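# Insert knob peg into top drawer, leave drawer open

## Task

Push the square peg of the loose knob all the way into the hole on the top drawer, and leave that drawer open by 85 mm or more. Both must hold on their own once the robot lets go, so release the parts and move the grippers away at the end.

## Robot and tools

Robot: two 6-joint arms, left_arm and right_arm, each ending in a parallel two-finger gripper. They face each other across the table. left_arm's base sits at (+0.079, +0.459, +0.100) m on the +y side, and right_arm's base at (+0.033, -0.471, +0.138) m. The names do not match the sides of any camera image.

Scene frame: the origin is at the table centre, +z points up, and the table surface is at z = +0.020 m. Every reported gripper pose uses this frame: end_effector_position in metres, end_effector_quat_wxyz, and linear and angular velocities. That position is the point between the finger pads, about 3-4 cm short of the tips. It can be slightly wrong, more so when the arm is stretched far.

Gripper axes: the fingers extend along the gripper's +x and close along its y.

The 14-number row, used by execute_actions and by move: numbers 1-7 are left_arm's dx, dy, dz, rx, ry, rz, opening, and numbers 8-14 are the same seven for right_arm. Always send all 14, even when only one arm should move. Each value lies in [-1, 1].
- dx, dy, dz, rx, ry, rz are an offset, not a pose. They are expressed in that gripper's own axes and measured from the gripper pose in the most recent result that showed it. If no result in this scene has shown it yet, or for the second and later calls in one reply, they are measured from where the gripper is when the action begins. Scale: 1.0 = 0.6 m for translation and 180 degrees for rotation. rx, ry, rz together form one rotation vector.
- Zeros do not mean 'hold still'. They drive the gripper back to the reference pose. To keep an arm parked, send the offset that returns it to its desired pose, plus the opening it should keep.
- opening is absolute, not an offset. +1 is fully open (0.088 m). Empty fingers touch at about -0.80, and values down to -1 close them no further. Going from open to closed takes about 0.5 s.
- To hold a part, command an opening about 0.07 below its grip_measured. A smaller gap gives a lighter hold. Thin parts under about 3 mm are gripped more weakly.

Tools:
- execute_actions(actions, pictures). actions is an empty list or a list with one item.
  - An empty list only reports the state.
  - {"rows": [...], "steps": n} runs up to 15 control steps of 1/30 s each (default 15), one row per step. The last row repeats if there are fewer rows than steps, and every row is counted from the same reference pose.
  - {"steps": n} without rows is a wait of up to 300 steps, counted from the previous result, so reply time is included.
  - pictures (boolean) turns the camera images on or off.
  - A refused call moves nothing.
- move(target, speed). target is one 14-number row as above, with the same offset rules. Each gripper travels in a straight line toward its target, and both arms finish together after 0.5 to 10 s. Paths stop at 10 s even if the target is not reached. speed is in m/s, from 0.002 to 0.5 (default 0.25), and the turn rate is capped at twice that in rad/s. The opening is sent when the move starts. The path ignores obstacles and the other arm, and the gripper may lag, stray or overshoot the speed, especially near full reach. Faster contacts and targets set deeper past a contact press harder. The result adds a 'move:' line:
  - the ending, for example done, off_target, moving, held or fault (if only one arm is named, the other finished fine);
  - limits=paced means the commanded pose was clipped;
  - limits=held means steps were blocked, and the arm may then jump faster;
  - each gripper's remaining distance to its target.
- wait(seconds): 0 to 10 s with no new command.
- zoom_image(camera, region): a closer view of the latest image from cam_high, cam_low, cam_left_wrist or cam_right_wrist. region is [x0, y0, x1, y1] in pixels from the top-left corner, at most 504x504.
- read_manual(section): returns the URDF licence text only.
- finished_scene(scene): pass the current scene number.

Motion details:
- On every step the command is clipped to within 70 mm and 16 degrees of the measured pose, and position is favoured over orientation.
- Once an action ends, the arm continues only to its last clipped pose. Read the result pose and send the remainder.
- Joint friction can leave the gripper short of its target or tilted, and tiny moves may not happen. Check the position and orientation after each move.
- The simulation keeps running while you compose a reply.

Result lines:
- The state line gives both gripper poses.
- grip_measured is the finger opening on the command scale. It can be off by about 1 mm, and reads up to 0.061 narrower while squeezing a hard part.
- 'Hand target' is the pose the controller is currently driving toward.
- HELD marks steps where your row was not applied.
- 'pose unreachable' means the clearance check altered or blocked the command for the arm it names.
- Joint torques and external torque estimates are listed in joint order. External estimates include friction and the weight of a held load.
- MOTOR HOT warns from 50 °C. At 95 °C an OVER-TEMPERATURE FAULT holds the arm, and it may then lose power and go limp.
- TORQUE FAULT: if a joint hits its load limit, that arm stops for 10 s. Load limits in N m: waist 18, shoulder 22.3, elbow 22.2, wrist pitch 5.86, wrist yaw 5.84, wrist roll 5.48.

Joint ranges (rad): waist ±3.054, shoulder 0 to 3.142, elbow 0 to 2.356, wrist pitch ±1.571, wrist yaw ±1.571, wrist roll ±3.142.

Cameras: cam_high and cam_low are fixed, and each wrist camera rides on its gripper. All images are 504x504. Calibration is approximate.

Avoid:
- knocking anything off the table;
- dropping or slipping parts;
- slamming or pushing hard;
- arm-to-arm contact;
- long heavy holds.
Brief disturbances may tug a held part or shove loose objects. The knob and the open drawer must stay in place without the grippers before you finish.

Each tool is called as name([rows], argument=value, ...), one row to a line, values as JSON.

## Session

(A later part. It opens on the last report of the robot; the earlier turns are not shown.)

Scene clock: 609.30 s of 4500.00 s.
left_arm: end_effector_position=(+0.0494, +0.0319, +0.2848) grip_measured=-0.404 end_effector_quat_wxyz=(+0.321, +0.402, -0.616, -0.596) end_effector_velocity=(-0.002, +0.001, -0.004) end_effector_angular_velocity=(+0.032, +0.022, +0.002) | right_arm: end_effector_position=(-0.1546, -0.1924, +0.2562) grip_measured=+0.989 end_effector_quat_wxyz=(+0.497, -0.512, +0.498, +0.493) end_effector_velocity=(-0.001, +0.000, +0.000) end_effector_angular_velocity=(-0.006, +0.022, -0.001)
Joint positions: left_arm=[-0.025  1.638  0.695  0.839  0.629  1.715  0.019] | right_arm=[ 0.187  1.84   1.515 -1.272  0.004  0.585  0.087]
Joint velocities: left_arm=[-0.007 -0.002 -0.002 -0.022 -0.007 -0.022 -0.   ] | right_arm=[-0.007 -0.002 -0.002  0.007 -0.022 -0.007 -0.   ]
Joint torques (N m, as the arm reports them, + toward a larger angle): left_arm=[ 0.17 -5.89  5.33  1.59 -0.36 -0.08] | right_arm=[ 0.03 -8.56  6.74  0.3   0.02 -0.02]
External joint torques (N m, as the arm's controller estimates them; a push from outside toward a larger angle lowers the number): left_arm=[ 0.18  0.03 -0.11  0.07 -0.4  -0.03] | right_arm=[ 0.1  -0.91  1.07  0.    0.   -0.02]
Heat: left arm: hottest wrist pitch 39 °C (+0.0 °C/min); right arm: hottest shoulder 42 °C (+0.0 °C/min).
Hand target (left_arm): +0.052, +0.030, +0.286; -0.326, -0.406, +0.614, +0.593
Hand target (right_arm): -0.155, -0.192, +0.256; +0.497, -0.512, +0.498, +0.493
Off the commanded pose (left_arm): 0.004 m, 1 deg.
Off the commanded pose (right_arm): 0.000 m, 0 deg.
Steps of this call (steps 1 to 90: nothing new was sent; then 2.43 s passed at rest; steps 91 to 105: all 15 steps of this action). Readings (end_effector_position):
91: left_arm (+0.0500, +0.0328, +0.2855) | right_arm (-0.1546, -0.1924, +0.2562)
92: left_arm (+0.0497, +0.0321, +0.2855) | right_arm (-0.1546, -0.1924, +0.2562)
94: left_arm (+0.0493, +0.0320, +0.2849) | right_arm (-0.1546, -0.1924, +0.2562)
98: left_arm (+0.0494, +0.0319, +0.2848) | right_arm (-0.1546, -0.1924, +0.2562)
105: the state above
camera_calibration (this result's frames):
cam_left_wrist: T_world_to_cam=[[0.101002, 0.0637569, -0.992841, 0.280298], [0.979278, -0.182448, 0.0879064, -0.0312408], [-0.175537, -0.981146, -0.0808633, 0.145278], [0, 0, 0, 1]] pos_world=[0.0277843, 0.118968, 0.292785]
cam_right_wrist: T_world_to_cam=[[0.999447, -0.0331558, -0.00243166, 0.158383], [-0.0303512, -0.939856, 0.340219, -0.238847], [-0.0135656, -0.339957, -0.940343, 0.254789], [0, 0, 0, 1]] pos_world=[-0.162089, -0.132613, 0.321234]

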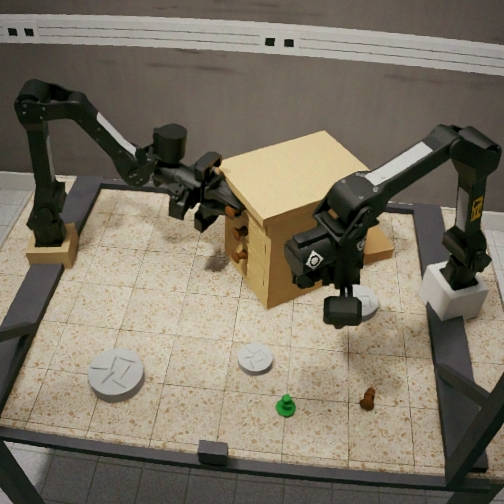

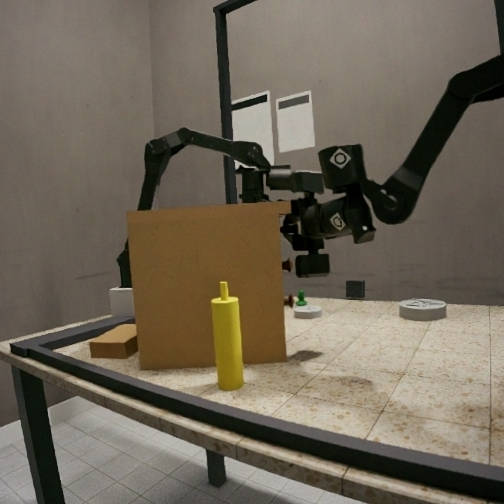

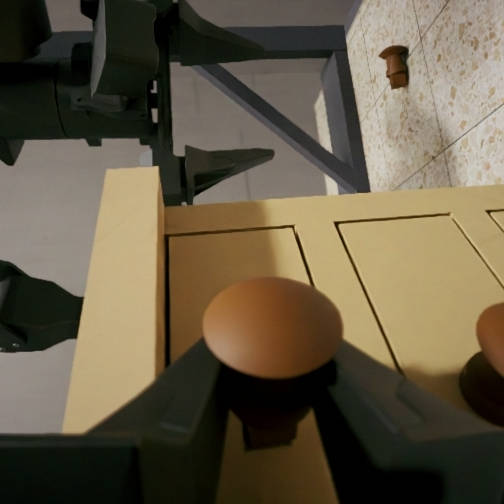

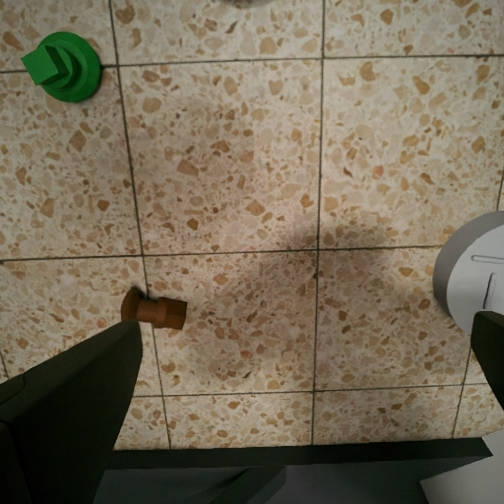

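move(target=[-0.06,0,0.12,0,0,0,-0.65,0,0,0,0,0,0,1], speed=0.15)

move(target=[-0.1,0,0.0,-0.5,0,0,-0.65,0,0,0,0,0,0,1])

Scene clock: 682.10 s of 4500.00 s.
left_arm: end_effector_position=(+0.0047, +0.0954, +0.2809) grip_measured=-0.404 end_effector_quat_wxyz=(+0.320, +0.402, -0.616, -0.597) end_effector_velocity=(+0.000, +0.003, -0.003) end_effector_angular_velocity=(+0.014, -0.009, +0.014) | right_arm: end_effector_position=(-0.1546, -0.1924, +0.2562) grip_measured=+0.989 end_effector_quat_wxyz=(+0.497, -0.512, +0.498, +0.493) end_effector_velocity=(-0.001, -0.003, +0.000) end_effector_angular_velocity=(-0.019, +0.014, +0.004)
Joint positions: left_arm=[-0.178  1.386  0.444  0.845  0.478  1.698  0.019] | right_arm=[ 0.187  1.84   1.515 -1.272  0.004  0.585  0.087]
Joint velocities: left_arm=[-0.007 -0.017 -0.012 -0.022 -0.022  0.007 -0.   ] | right_arm=[-0.002 -0.002 -0.002 -0.007 -0.022 -0.007 -0.   ]
Joint torques (N m, as the arm reports them, + toward a larger angle): left_arm=[-0.19 -5.66  4.24  1.4  -0.2  -0.15] | right_arm=[ 0.04 -8.52  6.76  0.31  0.02 -0.03]
External joint torques (N m, as the arm's controller estimates them; a push from outside toward a larger angle lowers the number): left_arm=[-0.21 -1.48 -1.26 -0.18 -0.23 -0.09] | right_arm=[-0.02 -0.81  1.1   0.02  0.   -0.03]
Heat: left arm: hottest wrist pitch 38 °C (-1.0 °C/min); right arm: hottest shoulder 43 °C (+1.0 °C/min).
Hand target (left_arm): +0.004, +0.098, +0.282; -0.321, -0.402, +0.616, +0.597
Hand target (right_arm): -0.155, -0.192, +0.256; +0.497, -0.512, +0.498, +0.493
Off the commanded pose (left_arm): 0.003 m, 0 deg.
Off the commanded pose (right_arm): 0.000 m, 0 deg.
After step 90, 68.73 s passed at rest.
move: done
camera_calibration (this result's frames):
cam_left_wrist: T_world_to_cam=[[0.101536, 0.0665818, -0.992601, 0.276524], [0.979017, -0.18389, 0.0878117, 0.0245276], [-0.176683, -0.980689, -0.0838563, 0.200153], [0, 0, 0, 1]] pos_world=[-0.0167265, 0.182387, 0.289108]
cam_right_wrist: T_world_to_cam=[[0.999447, -0.0331558, -0.00243166, 0.158383], [-0.0303512, -0.939856, 0.340219, -0.238847], [-0.0135656, -0.339957, -0.940343, 0.254789], [0, 0, 0, 1]] pos_world=[-0.162089, -0.132613, 0.321234]

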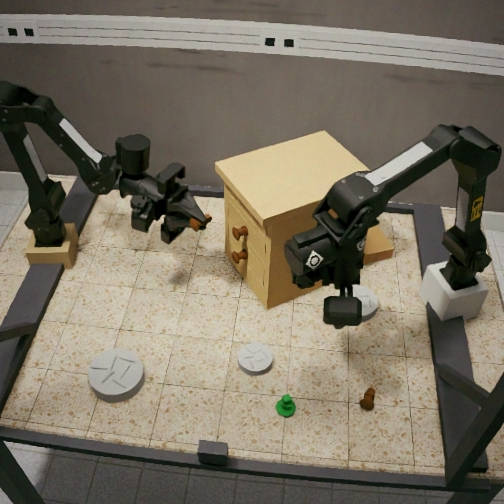

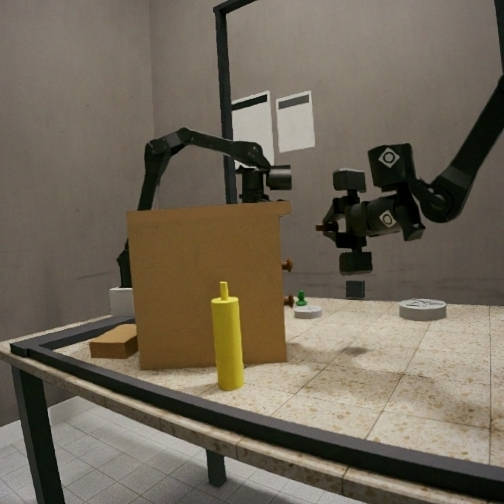

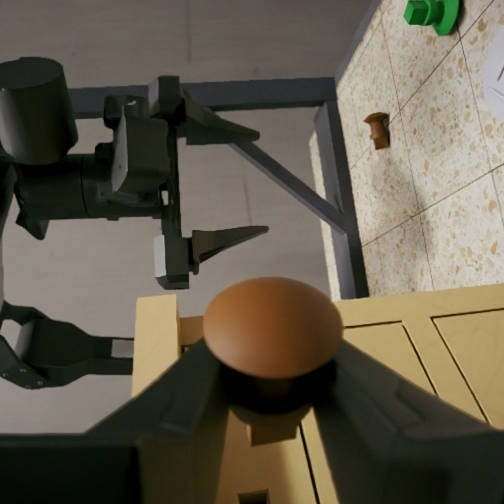

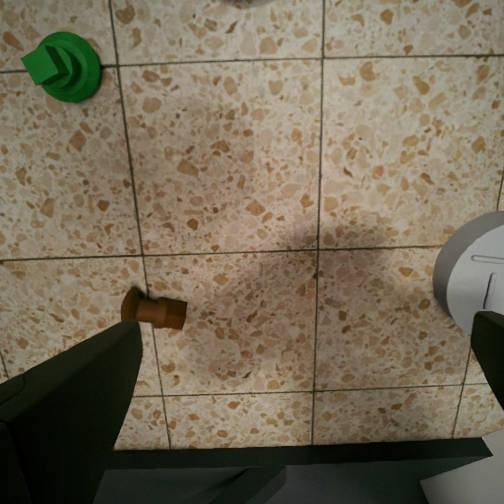

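Scene clock: 685.73 s of 4500.00 s.
left_arm: end_effector_position=(+0.0330, +0.1455, +0.2869) grip_measured=-0.404 end_effector_quat_wxyz=(+0.511, +0.060, -0.015, -0.858) end_effector_velocity=(-0.000, +0.002, -0.000) end_effector_angular_velocity=(+0.020, +0.033, -0.002) | right_arm: end_effector_position=(-0.1546, -0.1924, +0.2562) grip_measured=+0.989 end_effector_quat_wxyz=(+0.497, -0.512, +0.498, +0.493) end_effector_velocity=(-0.001, -0.003, +0.000) end_effector_angular_velocity=(-0.019, +0.014, +0.004)
Joint positions: left_arm=[-0.028  1.102  0.311  0.683  0.627  0.152  0.019] | right_arm=[ 0.187  1.84   1.515 -1.272  0.004  0.585  0.087]
Joint velocities: left_arm=[ 0.002 -0.007 -0.002 -0.007  0.007 -0.037 -0.   ] | right_arm=[-0.002 -0.002 -0.002 -0.007 -0.022 -0.007  0.   ]
Joint torques (N m, as the arm reports them, + toward a larger angle): left_arm=[ 0.27 -4.04  4.48  1.43  0.28 -0.05] | right_arm=[-0.03 -8.55  6.74  0.32  0.01 -0.01]
External joint torques (N m, as the arm's controller estimates them; a push from outside toward a larger angle lowers the number): left_arm=[ 0.27 -1.33 -1.46 -0.14  0.23 -0.05] | right_arm=[-0.05 -0.9   1.11  0.04 -0.01 -0.01]
Heat: left arm: hottest wrist pitch 38 °C (-1.0 °C/min); right arm: hottest shoulder 43 °C (+1.0 °C/min).
Hand target (left_arm): +0.033, +0.148, +0.286; -0.510, -0.059, +0.013, +0.858
Hand target (right_arm): -0.155, -0.192, +0.256; +0.497, -0.512, +0.498, +0.493
Off the commanded pose (left_arm): 0.003 m, 0 deg.
Off the commanded pose (right_arm): 0.000 m, 0 deg.
move: done
camera_calibration (this result's frames):
cam_left_wrist: T_world_to_cam=[[-0.866624, 0.495119, -0.0618087, -0.0211795], [0.243876, 0.312244, -0.918166, 0.24623], [-0.435302, -0.810778, -0.391346, 0.326792], [0, 0, 0, 1]] pos_world=[0.0638488, 0.198558, 0.35266]
cam_right_wrist: T_world_to_cam=[[0.999447, -0.0331558, -0.00243166, 0.158383], [-0.0303512, -0.939856, 0.340219, -0.238847], [-0.0135656, -0.339957, -0.940343, 0.254789], [0, 0, 0, 1]] pos_world=[-0.162089, -0.132613, 0.321234]

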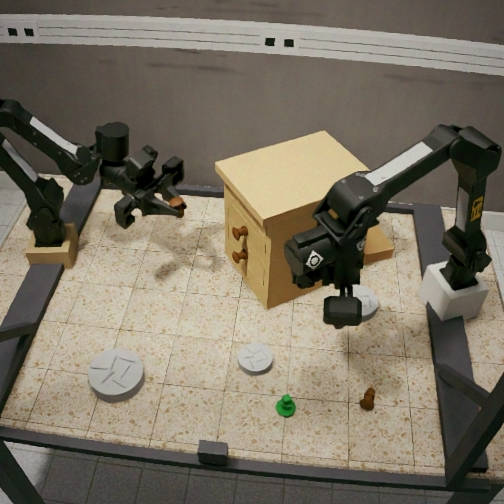

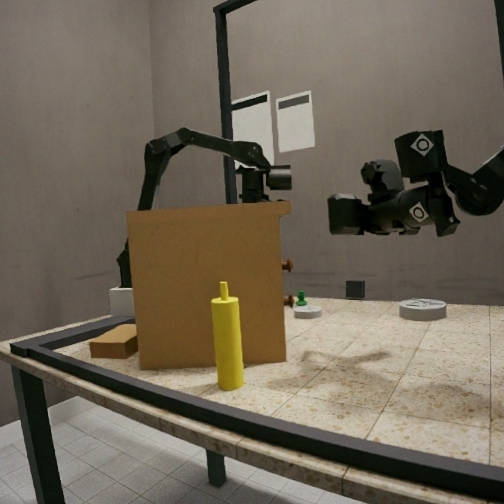

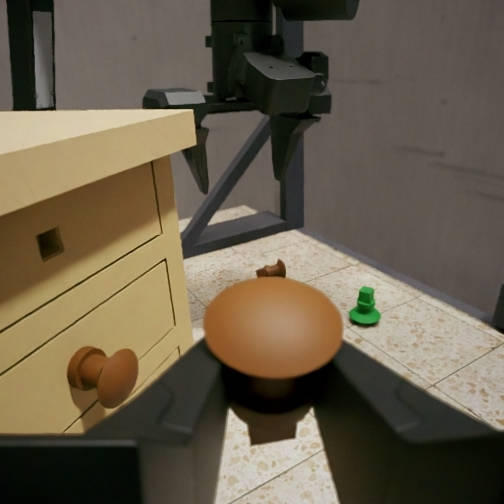

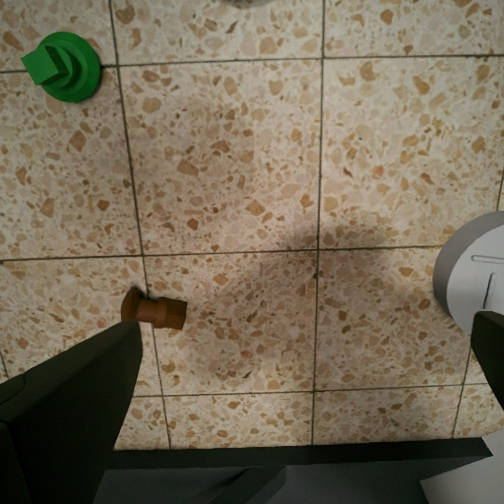

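move(target=[0.047,-0.068,-0.225,-0.028,0.11,0.10,-0.65,0,0,0,0,0,0,1])

Scene clock: 693.50 s of 4500.00 s.
left_arm: end_effector_position=(+0.0004, +0.1461, +0.1480) grip_measured=-0.404 end_effector_quat_wxyz=(+0.633, +0.180, +0.101, -0.746) end_effector_velocity=(+0.001, -0.001, -0.003) end_effector_angular_velocity=(-0.008, -0.020, +0.018) | right_arm: end_effector_position=(-0.1546, -0.1924, +0.2562) grip_measured=+0.989 end_effector_quat_wxyz=(+0.497, -0.512, +0.498, +0.493) end_effector_velocity=(+0.002, -0.003, -0.001) end_effector_angular_velocity=(-0.015, -0.000, +0.019)
Joint positions: left_arm=[-0.486  1.596  0.179  1.004 -0.162  0.015  0.019] | right_arm=[ 0.187  1.84   1.515 -1.272  0.004  0.585  0.087]
Joint velocities: left_arm=[-0.012  0.032 -0.002  0.037 -0.037  0.007 -0.   ] | right_arm=[-0.002 -0.002 -0.007 -0.007 -0.007 -0.022 -0.   ]
Joint torques (N m, as the arm reports them, + toward a larger angle): left_arm=[-0.24 -3.19  3.56  1.93 -0.24 -0.1 ] | right_arm=[ 0.01 -8.59  6.75  0.3   0.02 -0.02]
External joint torques (N m, as the arm's controller estimates them; a push from outside toward a larger angle lowers the number): left_arm=[-0.26  0.69 -0.11  0.27 -0.18 -0.1 ] | right_arm=[ 0.   -0.94  1.12  0.02 -0.01 -0.02]
Heat: left arm: hottest wrist pitch 38 °C (-1.0 °C/min); right arm: hottest shoulder 43 °C (+0.0 °C/min).
Hand target (left_arm): -0.000, +0.145, +0.147; +0.635, +0.180, +0.101, -0.745
Hand target (right_arm): -0.155, -0.192, +0.256; +0.497, -0.512, +0.498, +0.493
Off the commanded pose (left_arm): 0.002 m, 0 deg.
Off the commanded pose (right_arm): 0.000 m, 0 deg.
After step 90, 3.27 s passed at rest.
move: done
camera_calibration (this result's frames):
cam_left_wrist: T_world_to_cam=[[-0.981224, 0.186732, -0.0482848, -0.0151901], [0.159279, 0.643334, -0.748834, 0.0530979], [-0.108768, -0.742464, -0.660997, 0.288567], [0, 0, 0, 1]] pos_world=[0.00802467, 0.182928, 0.22977]
cam_right_wrist: T_world_to_cam=[[0.999447, -0.0331558, -0.00243166, 0.158383], [-0.0303512, -0.939856, 0.340219, -0.238847], [-0.0135656, -0.339957, -0.940343, 0.254789], [0, 0, 0, 1]] pos_world=[-0.162089, -0.132613, 0.321234]

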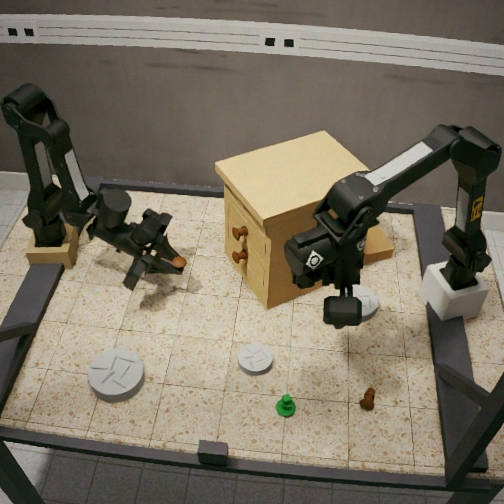

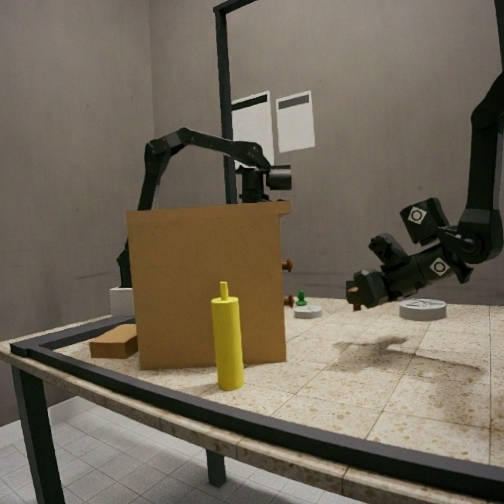

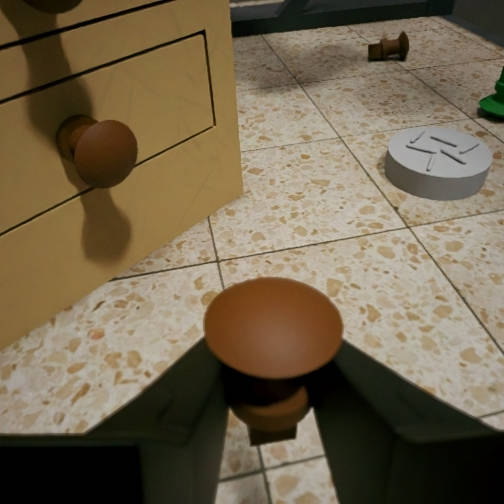

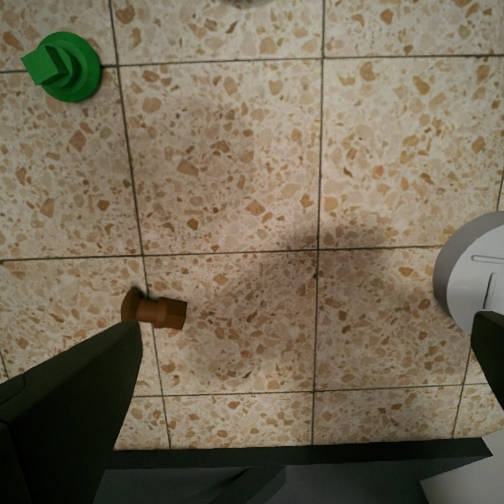

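zoom_image(camera="cam_low", region=[320,240,440,360])

zoom_image(camera="cam_high", region=[120,210,220,310])

Region (320, 240, 440, 360) of cam_low's 504x504 image, scaled by 4.200, with more detail than that image has.

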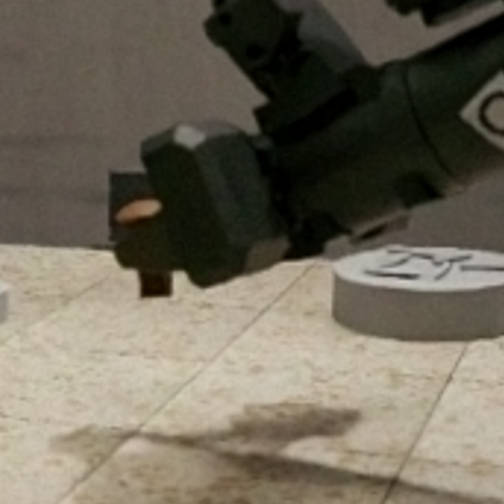

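Region (120, 210, 220, 310) of cam_high's 504x504 image, scaled by 5.040, with more detail than that image has.

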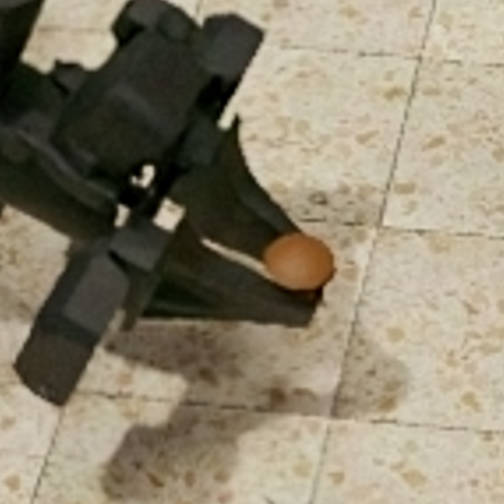

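move(target=[0.0265,-0.005,-0.061,-0.022,0,0,-0.65,0,0,0,0,0,0,1], speed=0.1)

zoom_image(camera="cam_low", region=[320,240,440,360])

Scene clock: 700.70 s of 4500.00 s.
left_arm: end_effector_position=(-0.0003, +0.1445, +0.1107) grip_measured=-0.404 end_effector_quat_wxyz=(+0.640, +0.157, +0.124, -0.742) end_effector_velocity=(+0.000, +0.000, -0.008) end_effector_angular_velocity=(+0.007, +0.002, +0.007) | right_arm: end_effector_position=(-0.1546, -0.1924, +0.2562) grip_measured=+0.989 end_effector_quat_wxyz=(+0.497, -0.512, +0.498, +0.493) end_effector_velocity=(-0.001, -0.003, +0.000) end_effector_angular_velocity=(-0.019, +0.014, +0.004)
Joint positions: left_arm=[-0.487  1.955  0.167  1.379 -0.165 -0.052  0.019] | right_arm=[ 0.187  1.84   1.515 -1.272  0.004  0.585  0.087]
Joint velocities: left_arm=[-0.002  0.061  0.002  0.051 -0.007 -0.007  0.   ] | right_arm=[-0.002 -0.002 -0.002 -0.007 -0.022 -0.007 -0.   ]
Joint torques (N m, as the arm reports them, + toward a larger angle): left_arm=[ 0.03 -3.61  1.05  1.95  0.05 -0.04] | right_arm=[ 0.   -8.57  6.76  0.31  0.02 -0.02]
External joint torques (N m, as the arm's controller estimates them; a push from outside toward a larger angle lowers the number): left_arm=[ 0.02  0.95 -0.83  0.27  0.11 -0.05] | right_arm=[-0.01 -0.95  1.12  0.01  0.   -0.02]
Heat: left arm: hottest wrist pitch 39 °C (+0.0 °C/min); right arm: hottest shoulder 43 °C (+0.0 °C/min).
Hand target (left_arm): +0.000, +0.146, +0.108; +0.639, +0.159, +0.127, -0.742
Hand target (right_arm): -0.155, -0.192, +0.256; +0.497, -0.512, +0.498, +0.493
Off the commanded pose (left_arm): 0.003 m, 0 deg.
Off the commanded pose (right_arm): 0.000 m, 0 deg.
After step 90, 3.33 s passed at rest.
move: done
camera_calibration (this result's frames):
cam_left_wrist: T_world_to_cam=[[-0.987017, 0.160135, 0.0124073, -0.0201984], [0.0958644, 0.64933, -0.75444, 0.026077], [-0.128869, -0.743456, -0.656251, 0.262272], [0, 0, 0, 1]] pos_world=[0.0113626, 0.181289, 0.19204]
cam_right_wrist: T_world_to_cam=[[0.999447, -0.0331558, -0.00243166, 0.158383], [-0.0303512, -0.939856, 0.340219, -0.238847], [-0.0135656, -0.339957, -0.940343, 0.254789], [0, 0, 0, 1]] pos_world=[-0.162089, -0.132613, 0.321234]

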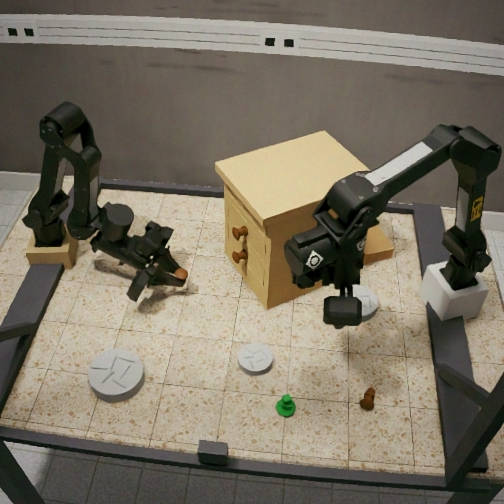

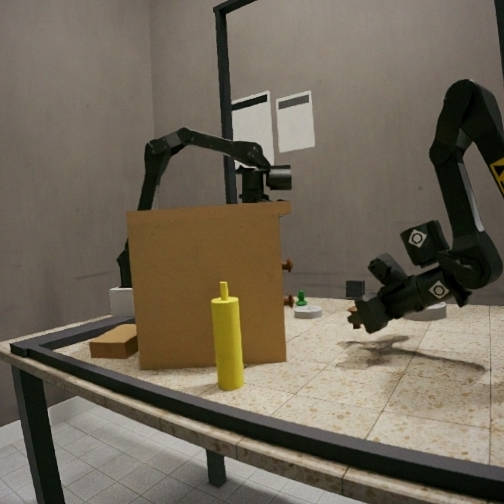

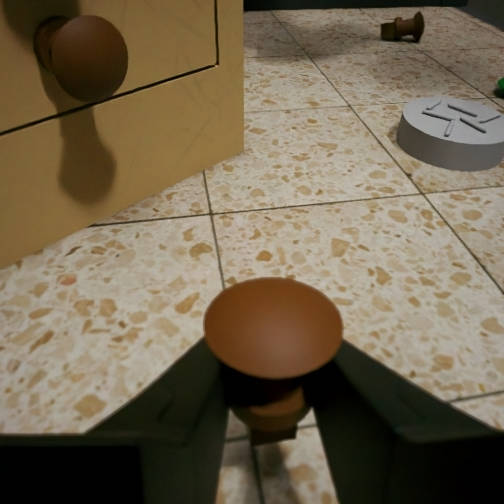

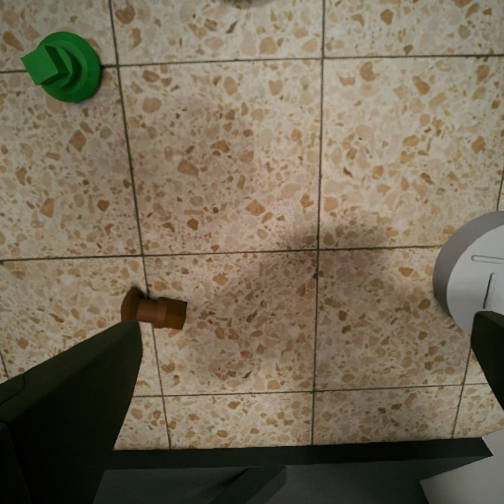

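Region (320, 240, 440, 360) of cam_low's 504x504 image, scaled by 4.200, with more detail than that image has.

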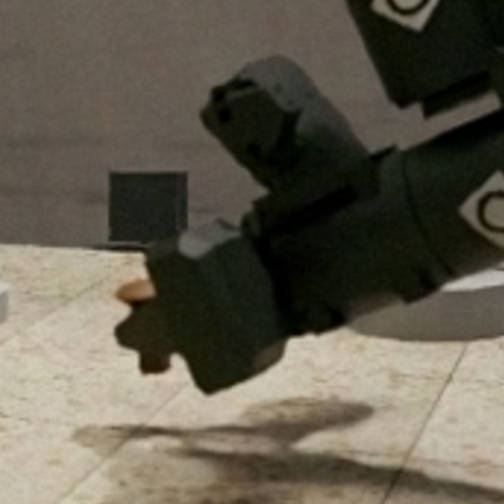

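move(target=[0.068,0,0.0115,0,0,0,-0.65,0,0,0,0,0,0,1], speed=0.1)

zoom_image(camera="cam_low", region=[300,260,420,380])

Scene clock: 710.17 s of 4500.00 s.
left_arm: end_effector_position=(-0.0066, +0.1066, +0.1031) grip_measured=-0.404 end_effector_quat_wxyz=(+0.641, +0.156, +0.123, -0.742) end_effector_velocity=(-0.000, -0.001, -0.001) end_effector_angular_velocity=(+0.002, +0.003, +0.007) | right_arm: end_effector_position=(-0.1546, -0.1924, +0.2562) grip_measured=+0.989 end_effector_quat_wxyz=(+0.497, -0.512, +0.498, +0.493) end_effector_velocity=(+0.001, -0.002, +0.000) end_effector_angular_velocity=(-0.010, +0.002, +0.005)
Joint positions: left_arm=[-0.461  2.041  0.321  1.317 -0.143 -0.042  0.019] | right_arm=[ 0.187  1.84   1.515 -1.272  0.004  0.585  0.087]
Joint velocities: left_arm=[-0.002  0.002  0.007 -0.007 -0.007 -0.007 -0.   ] | right_arm=[-0.002 -0.002 -0.002 -0.007 -0.007 -0.007 -0.   ]
Joint torques (N m, as the arm reports them, + toward a larger angle): left_arm=[ 0.31 -4.66  2.78  1.49  0.09  0.11] | right_arm=[ 0.06 -8.58  6.75  0.31  0.02 -0.01]
External joint torques (N m, as the arm's controller estimates them; a push from outside toward a larger angle lowers the number): left_arm=[ 0.31  0.74  0.62 -0.15  0.13  0.1 ] | right_arm=[ 0.02 -0.91  1.1   0.02  0.   -0.01]
Heat: left arm: hottest wrist pitch 39 °C (+1.0 °C/min); right arm: hottest shoulder 43 °C (+0.0 °C/min).
Hand target (left_arm): -0.006, +0.105, +0.101; +0.640, +0.157, +0.124, -0.742
Hand target (right_arm): -0.155, -0.192, +0.256; +0.497, -0.512, +0.498, +0.493
Off the commanded pose (left_arm): 0.003 m, 0 deg.
Off the commanded pose (right_arm): 0.000 m, 0 deg.
After step 90, 5.57 s passed at rest.
move: done
camera_calibration (this result's frames):
cam_left_wrist: T_world_to_cam=[[-0.987245, 0.15866, 0.0132046, -0.0202115], [0.093813, 0.646735, -0.756923, 0.046032], [-0.128634, -0.74603, -0.653371, 0.22833], [0, 0, 0, 1]] pos_world=[0.00509881, 0.143777, 0.184294]
cam_right_wrist: T_world_to_cam=[[0.999447, -0.0331558, -0.00243166, 0.158383], [-0.0303512, -0.939856, 0.340219, -0.238847], [-0.0135656, -0.339957, -0.940343, 0.254789], [0, 0, 0, 1]] pos_world=[-0.162089, -0.132613, 0.321234]

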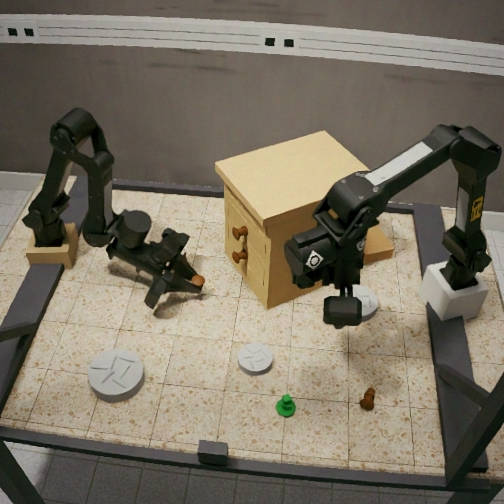

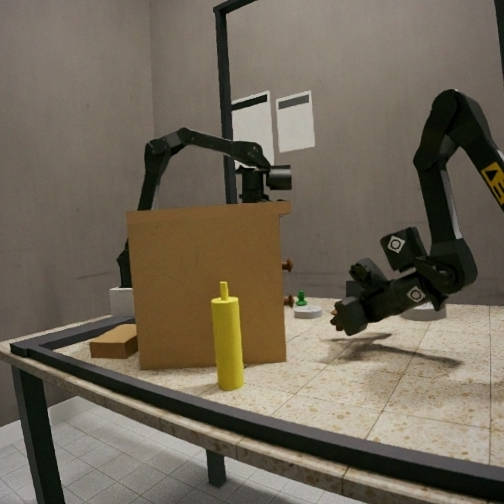

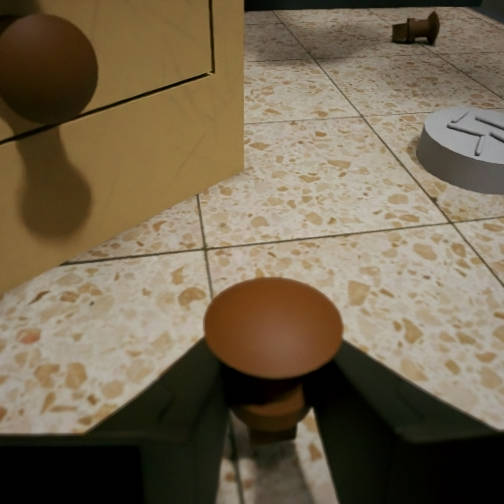

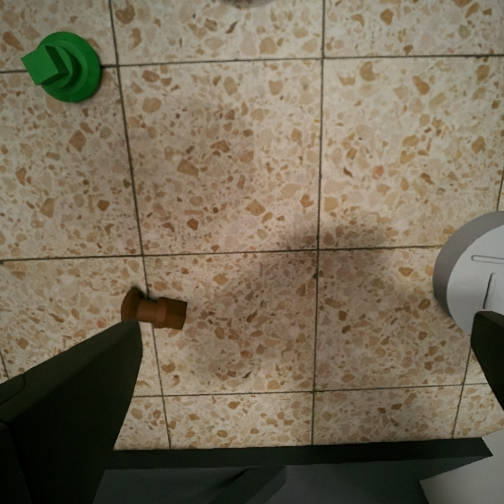

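Region (300, 260, 420, 380) of cam_low's 504x504 image, scaled by 4.200, with more detail than that image has.

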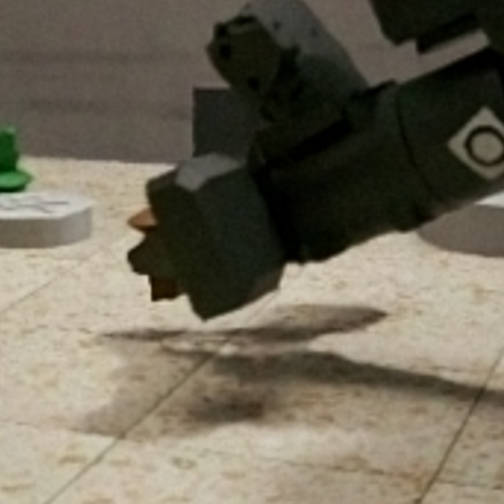

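move(target=[0.008,0,-0.018,0,0,0,-0.65,0,0,0,0,0,0,1], speed=0.04)

zoom_image(camera="cam_low", region=[300,260,420,380])

Scene clock: 715.37 s of 4500.00 s.
left_arm: end_effector_position=(-0.0062, +0.1078, +0.0928) grip_measured=-0.404 end_effector_quat_wxyz=(+0.640, +0.156, +0.123, -0.742) end_effector_velocity=(-0.002, +0.001, -0.002) end_effector_angular_velocity=(-0.001, +0.010, -0.006) | right_arm: end_effector_position=(-0.1546, -0.1924, +0.2562) grip_measured=+0.989 end_effector_quat_wxyz=(+0.497, -0.512, +0.498, +0.493) end_effector_velocity=(+0.001, -0.002, +0.002) end_effector_angular_velocity=(-0.006, +0.005, +0.005)
Joint positions: left_arm=[-0.461  2.113  0.322  1.386 -0.143 -0.042  0.019] | right_arm=[ 0.187  1.84   1.515 -1.272  0.004  0.585  0.087]
Joint velocities: left_arm=[-0.002  0.017 -0.002  0.022  0.007 -0.007 -0.   ] | right_arm=[-0.002 -0.007 -0.002 -0.007 -0.007 -0.007  0.   ]
Joint torques (N m, as the arm reports them, + toward a larger angle): left_arm=[ 0.01 -4.51  2.18  1.93 -0.04  0.02] | right_arm=[ 0.04 -8.53  6.73  0.32  0.02 -0.02]
External joint torques (N m, as the arm's controller estimates them; a push from outside toward a larger angle lowers the number): left_arm=[0.02 1.04 0.32 0.26 0.   0.02] | right_arm=[ 0.05 -0.82  1.08  0.04 -0.01 -0.02]
Heat: left arm: hottest wrist pitch 39 °C (+1.0 °C/min); right arm: hottest shoulder 43 °C (+0.0 °C/min).
Hand target (left_arm): -0.006, +0.106, +0.091; +0.641, +0.156, +0.123, -0.742
Hand target (right_arm): -0.155, -0.192, +0.256; +0.497, -0.512, +0.498, +0.493
Off the commanded pose (left_arm): 0.002 m, 0 deg.
Off the commanded pose (right_arm): 0.000 m, 0 deg.
After step 90, 1.43 s passed at rest.
move: done
camera_calibration (this result's frames):
cam_left_wrist: T_world_to_cam=[[-0.98723, 0.158793, 0.0126957, -0.0198743], [0.0944259, 0.647511, -0.756183, 0.0372377], [-0.128297, -0.745328, -0.654237, 0.222462], [0, 0, 0, 1]] pos_world=[0.00540451, 0.144851, 0.173954]
cam_right_wrist: T_world_to_cam=[[0.999447, -0.0331558, -0.00243166, 0.158383], [-0.0303512, -0.939856, 0.340219, -0.238847], [-0.0135656, -0.339957, -0.940343, 0.254789], [0, 0, 0, 1]] pos_world=[-0.162089, -0.132613, 0.321234]

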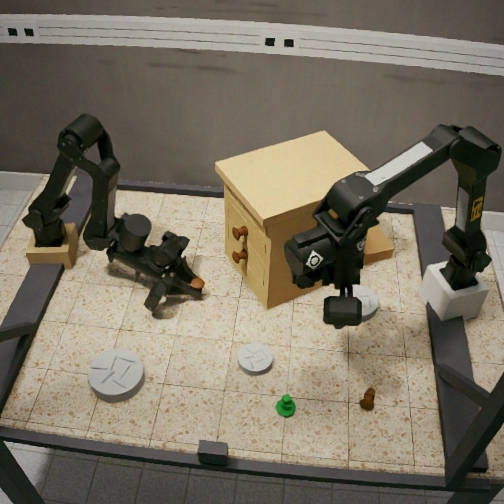

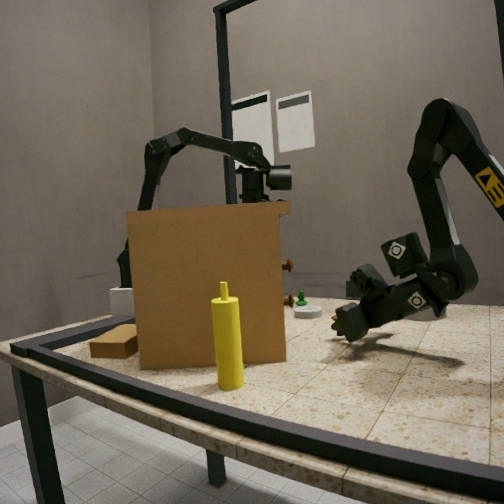

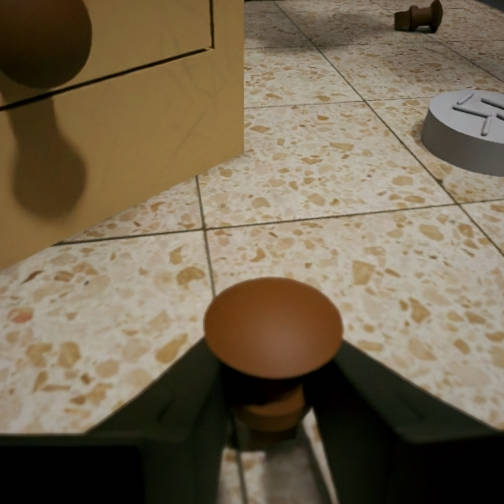

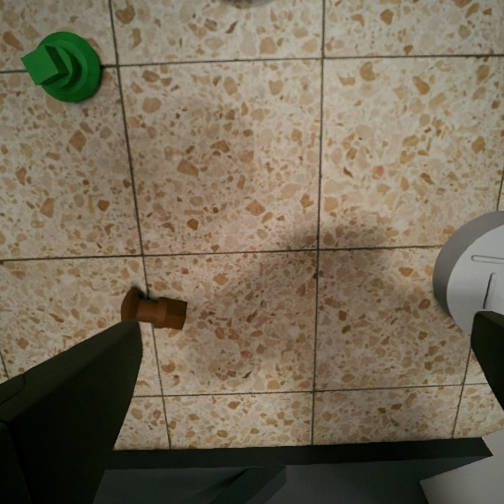

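Region (300, 260, 420, 380) of cam_low's 504x504 image, scaled by 4.200, with more detail than that image has.

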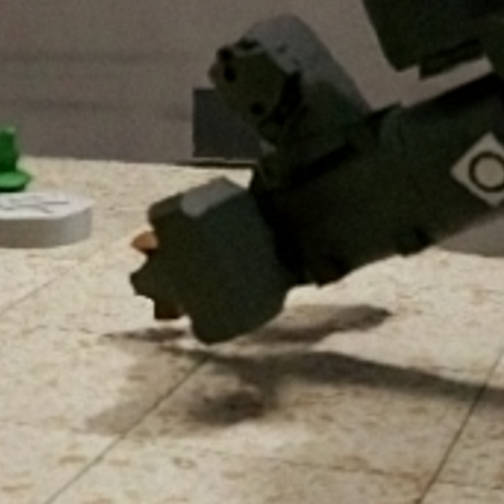

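move(target=[0.005,0,-0.012,0,0,0,-0.65,0,0,0,0,0,0,1], speed=0.02)

zoom_image(camera="cam_low", region=[300,260,420,380])

Scene clock: 718.23 s of 4500.00 s.
left_arm: end_effector_position=(-0.0058, +0.1091, +0.0864) grip_measured=-0.404 end_effector_quat_wxyz=(+0.640, +0.157, +0.123, -0.742) end_effector_velocity=(-0.000, +0.000, -0.000) end_effector_angular_velocity=(-0.005, +0.012, -0.001) | right_arm: end_effector_position=(-0.1546, -0.1924, +0.2562) grip_measured=+0.989 end_effector_quat_wxyz=(+0.497, -0.512, +0.498, +0.493) end_effector_velocity=(-0.000, -0.004, -0.001) end_effector_angular_velocity=(-0.023, +0.011, +0.004)
Joint positions: left_arm=[-0.461  2.156  0.322  1.429 -0.143 -0.042  0.019] | right_arm=[ 0.187  1.84   1.515 -1.272  0.004  0.585  0.087]
Joint velocities: left_arm=[ 0.002  0.012 -0.002  0.022  0.007 -0.007  0.   ] | right_arm=[-0.002 -0.002 -0.007 -0.007 -0.022 -0.007 -0.   ]
Joint torques (N m, as the arm reports them, + toward a larger angle): left_arm=[ 0.08 -4.66  1.98  1.94 -0.04  0.04] | right_arm=[ 0.   -8.54  6.73  0.32  0.03 -0.02]
External joint torques (N m, as the arm's controller estimates them; a push from outside toward a larger angle lowers the number): left_arm=[0.06 0.86 0.39 0.3  0.01 0.04] | right_arm=[ 0.   -0.89  1.1   0.03  0.   -0.02]
Heat: left arm: hottest wrist pitch 40 °C (+2.0 °C/min); right arm: hottest shoulder 43 °C (+0.0 °C/min).
Hand target (left_arm): -0.006, +0.108, +0.085; +0.640, +0.156, +0.123, -0.742
Hand target (right_arm): -0.155, -0.192, +0.256; +0.497, -0.512, +0.498, +0.493
Off the commanded pose (left_arm): 0.002 m, 0 deg.
Off the commanded pose (right_arm): 0.000 m, 0 deg.
move: done
camera_calibration (this result's frames):
cam_left_wrist: T_world_to_cam=[[-0.987234, 0.158779, 0.0125382, -0.0195913], [0.0946795, 0.648338, -0.755442, 0.0314045], [-0.128078, -0.744612, -0.655095, 0.219327], [0, 0, 0, 1]] pos_world=[0.00577631, 0.146064, 0.16765]
cam_right_wrist: T_world_to_cam=[[0.999447, -0.0331558, -0.00243166, 0.158383], [-0.0303512, -0.939856, 0.340219, -0.238847], [-0.0135656, -0.339957, -0.940343, 0.254789], [0, 0, 0, 1]] pos_world=[-0.162089, -0.132613, 0.321234]

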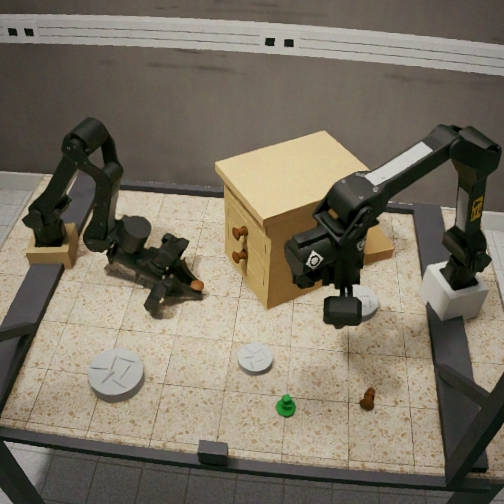

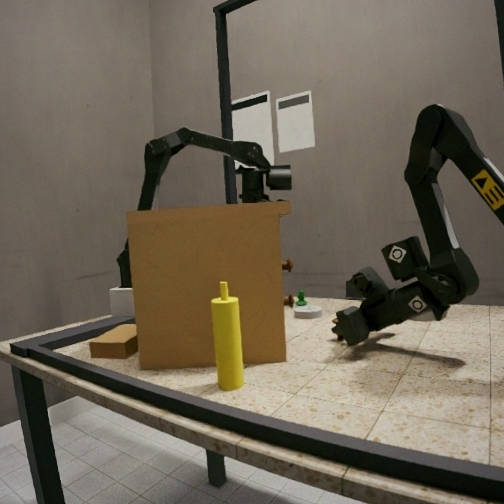

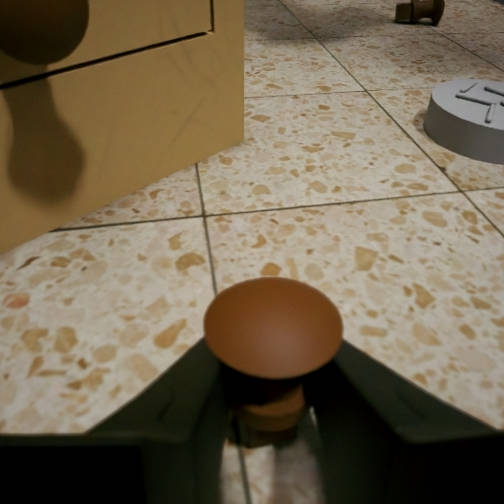

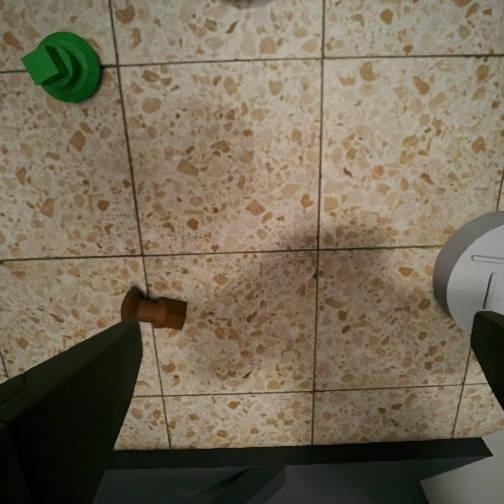

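Region (300, 260, 420, 380) of cam_low's 504x504 image, scaled by 4.200, with more detail than that image has.

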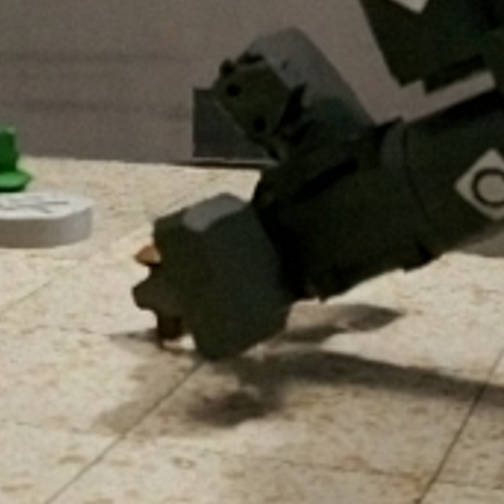

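move(target=[0.006,0,-0.008,0,0,0,-0.65,0,0,0,0,0,0,1], speed=0.02)

zoom_image(camera="cam_low", region=[310,290,390,370])

zoom_image(camera="cam_left_wrist", region=[180,360,380,504])

Scene clock: 722.00 s of 4500.00 s.
left_arm: end_effector_position=(-0.0062, +0.1078, +0.0845) grip_measured=-0.404 end_effector_quat_wxyz=(+0.641, +0.153, +0.121, -0.742) end_effector_velocity=(+0.003, +0.001, -0.001) end_effector_angular_velocity=(-0.001, -0.016, +0.015) | right_arm: end_effector_position=(-0.1546, -0.1924, +0.2562) grip_measured=+0.989 end_effector_quat_wxyz=(+0.497, -0.512, +0.498, +0.493) end_effector_velocity=(+0.000, -0.001, -0.000) end_effector_angular_velocity=(-0.010, +0.002, +0.005)
Joint positions: left_arm=[-0.461  2.181  0.328  1.457 -0.143 -0.042  0.019] | right_arm=[ 0.187  1.84   1.515 -1.272  0.004  0.585  0.087]
Joint velocities: left_arm=[-0.002  0.007 -0.002  0.007 -0.022  0.007 -0.   ] | right_arm=[-0.002  0.002  0.002 -0.007 -0.007 -0.007 -0.   ]
Joint torques (N m, as the arm reports them, + toward a larger angle): left_arm=[ 0.1  -4.14  1.94  1.66  0.    0.03] | right_arm=[ 0.   -8.55  6.75  0.3   0.02 -0.03]
External joint torques (N m, as the arm's controller estimates them; a push from outside toward a larger angle lowers the number): left_arm=[0.1  1.46 0.47 0.01 0.05 0.03] | right_arm=[-0.01 -0.91  1.08  0.    0.   -0.03]
Heat: left arm: hottest wrist pitch 40 °C (+2.0 °C/min); right arm: hottest shoulder 43 °C (+0.0 °C/min).
Hand target (left_arm): -0.006, +0.108, +0.081; +0.640, +0.156, +0.123, -0.742
Hand target (right_arm): -0.155, -0.192, +0.256; +0.497, -0.512, +0.498, +0.493
Off the commanded pose (left_arm): 0.004 m, 0 deg.
Off the commanded pose (right_arm): 0.000 m, 0 deg.
After step 90, 0.07 s passed at rest.
move: done
camera_calibration (this result's frames):
cam_left_wrist: T_world_to_cam=[[-0.987202, 0.158885, 0.0136926, -0.0198548], [0.0928142, 0.642255, -0.760851, 0.0319064], [-0.129682, -0.749843, -0.648782, 0.217125], [0, 0, 0, 1]] pos_world=[0.00559504, 0.145472, 0.165415]
cam_right_wrist: T_world_to_cam=[[0.999447, -0.0331558, -0.00243166, 0.158383], [-0.0303512, -0.939856, 0.340219, -0.238847], [-0.0135656, -0.339957, -0.940343, 0.254789], [0, 0, 0, 1]] pos_world=[-0.162089, -0.132613, 0.321234]

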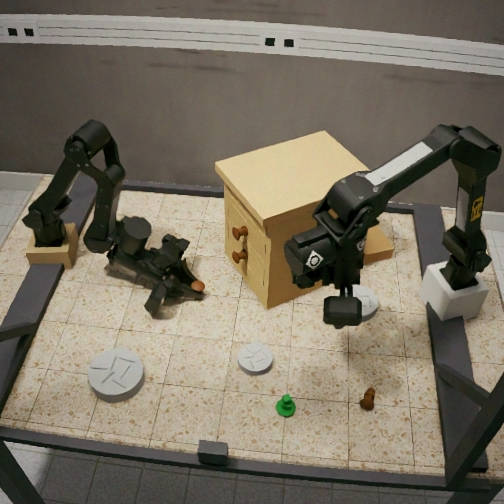

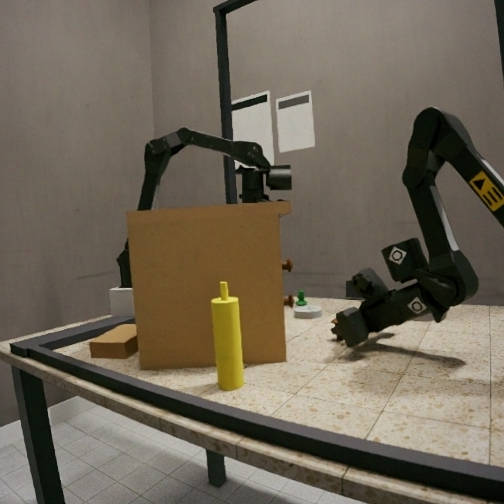

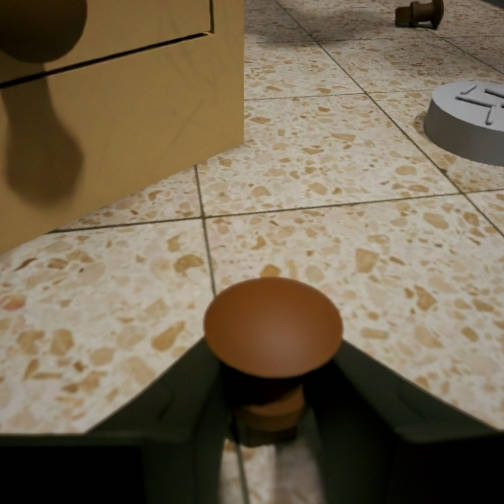

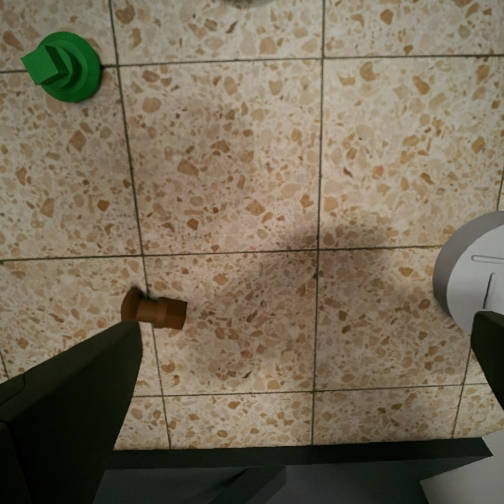

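Region (310, 290, 390, 370) of cam_low's 504x504 image, scaled by 6.300, with more detail than that image has.

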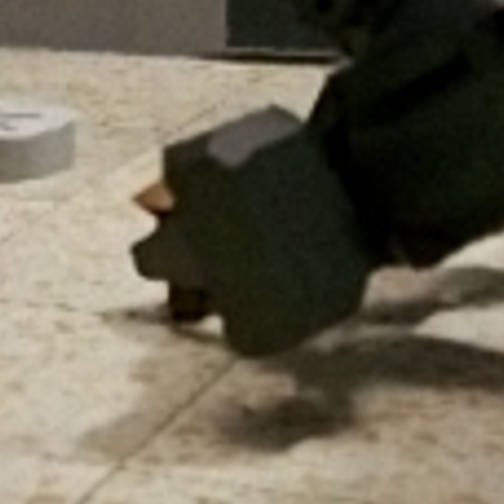

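Region (180, 360, 380, 504) of cam_left_wrist's 504x504 image, scaled by 2.520, with more detail than that image has; it fills the top 363 rows of this view, and the rest is white.

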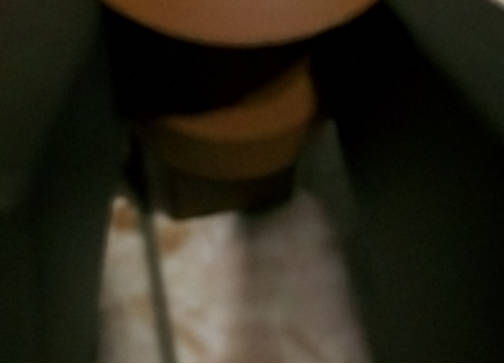

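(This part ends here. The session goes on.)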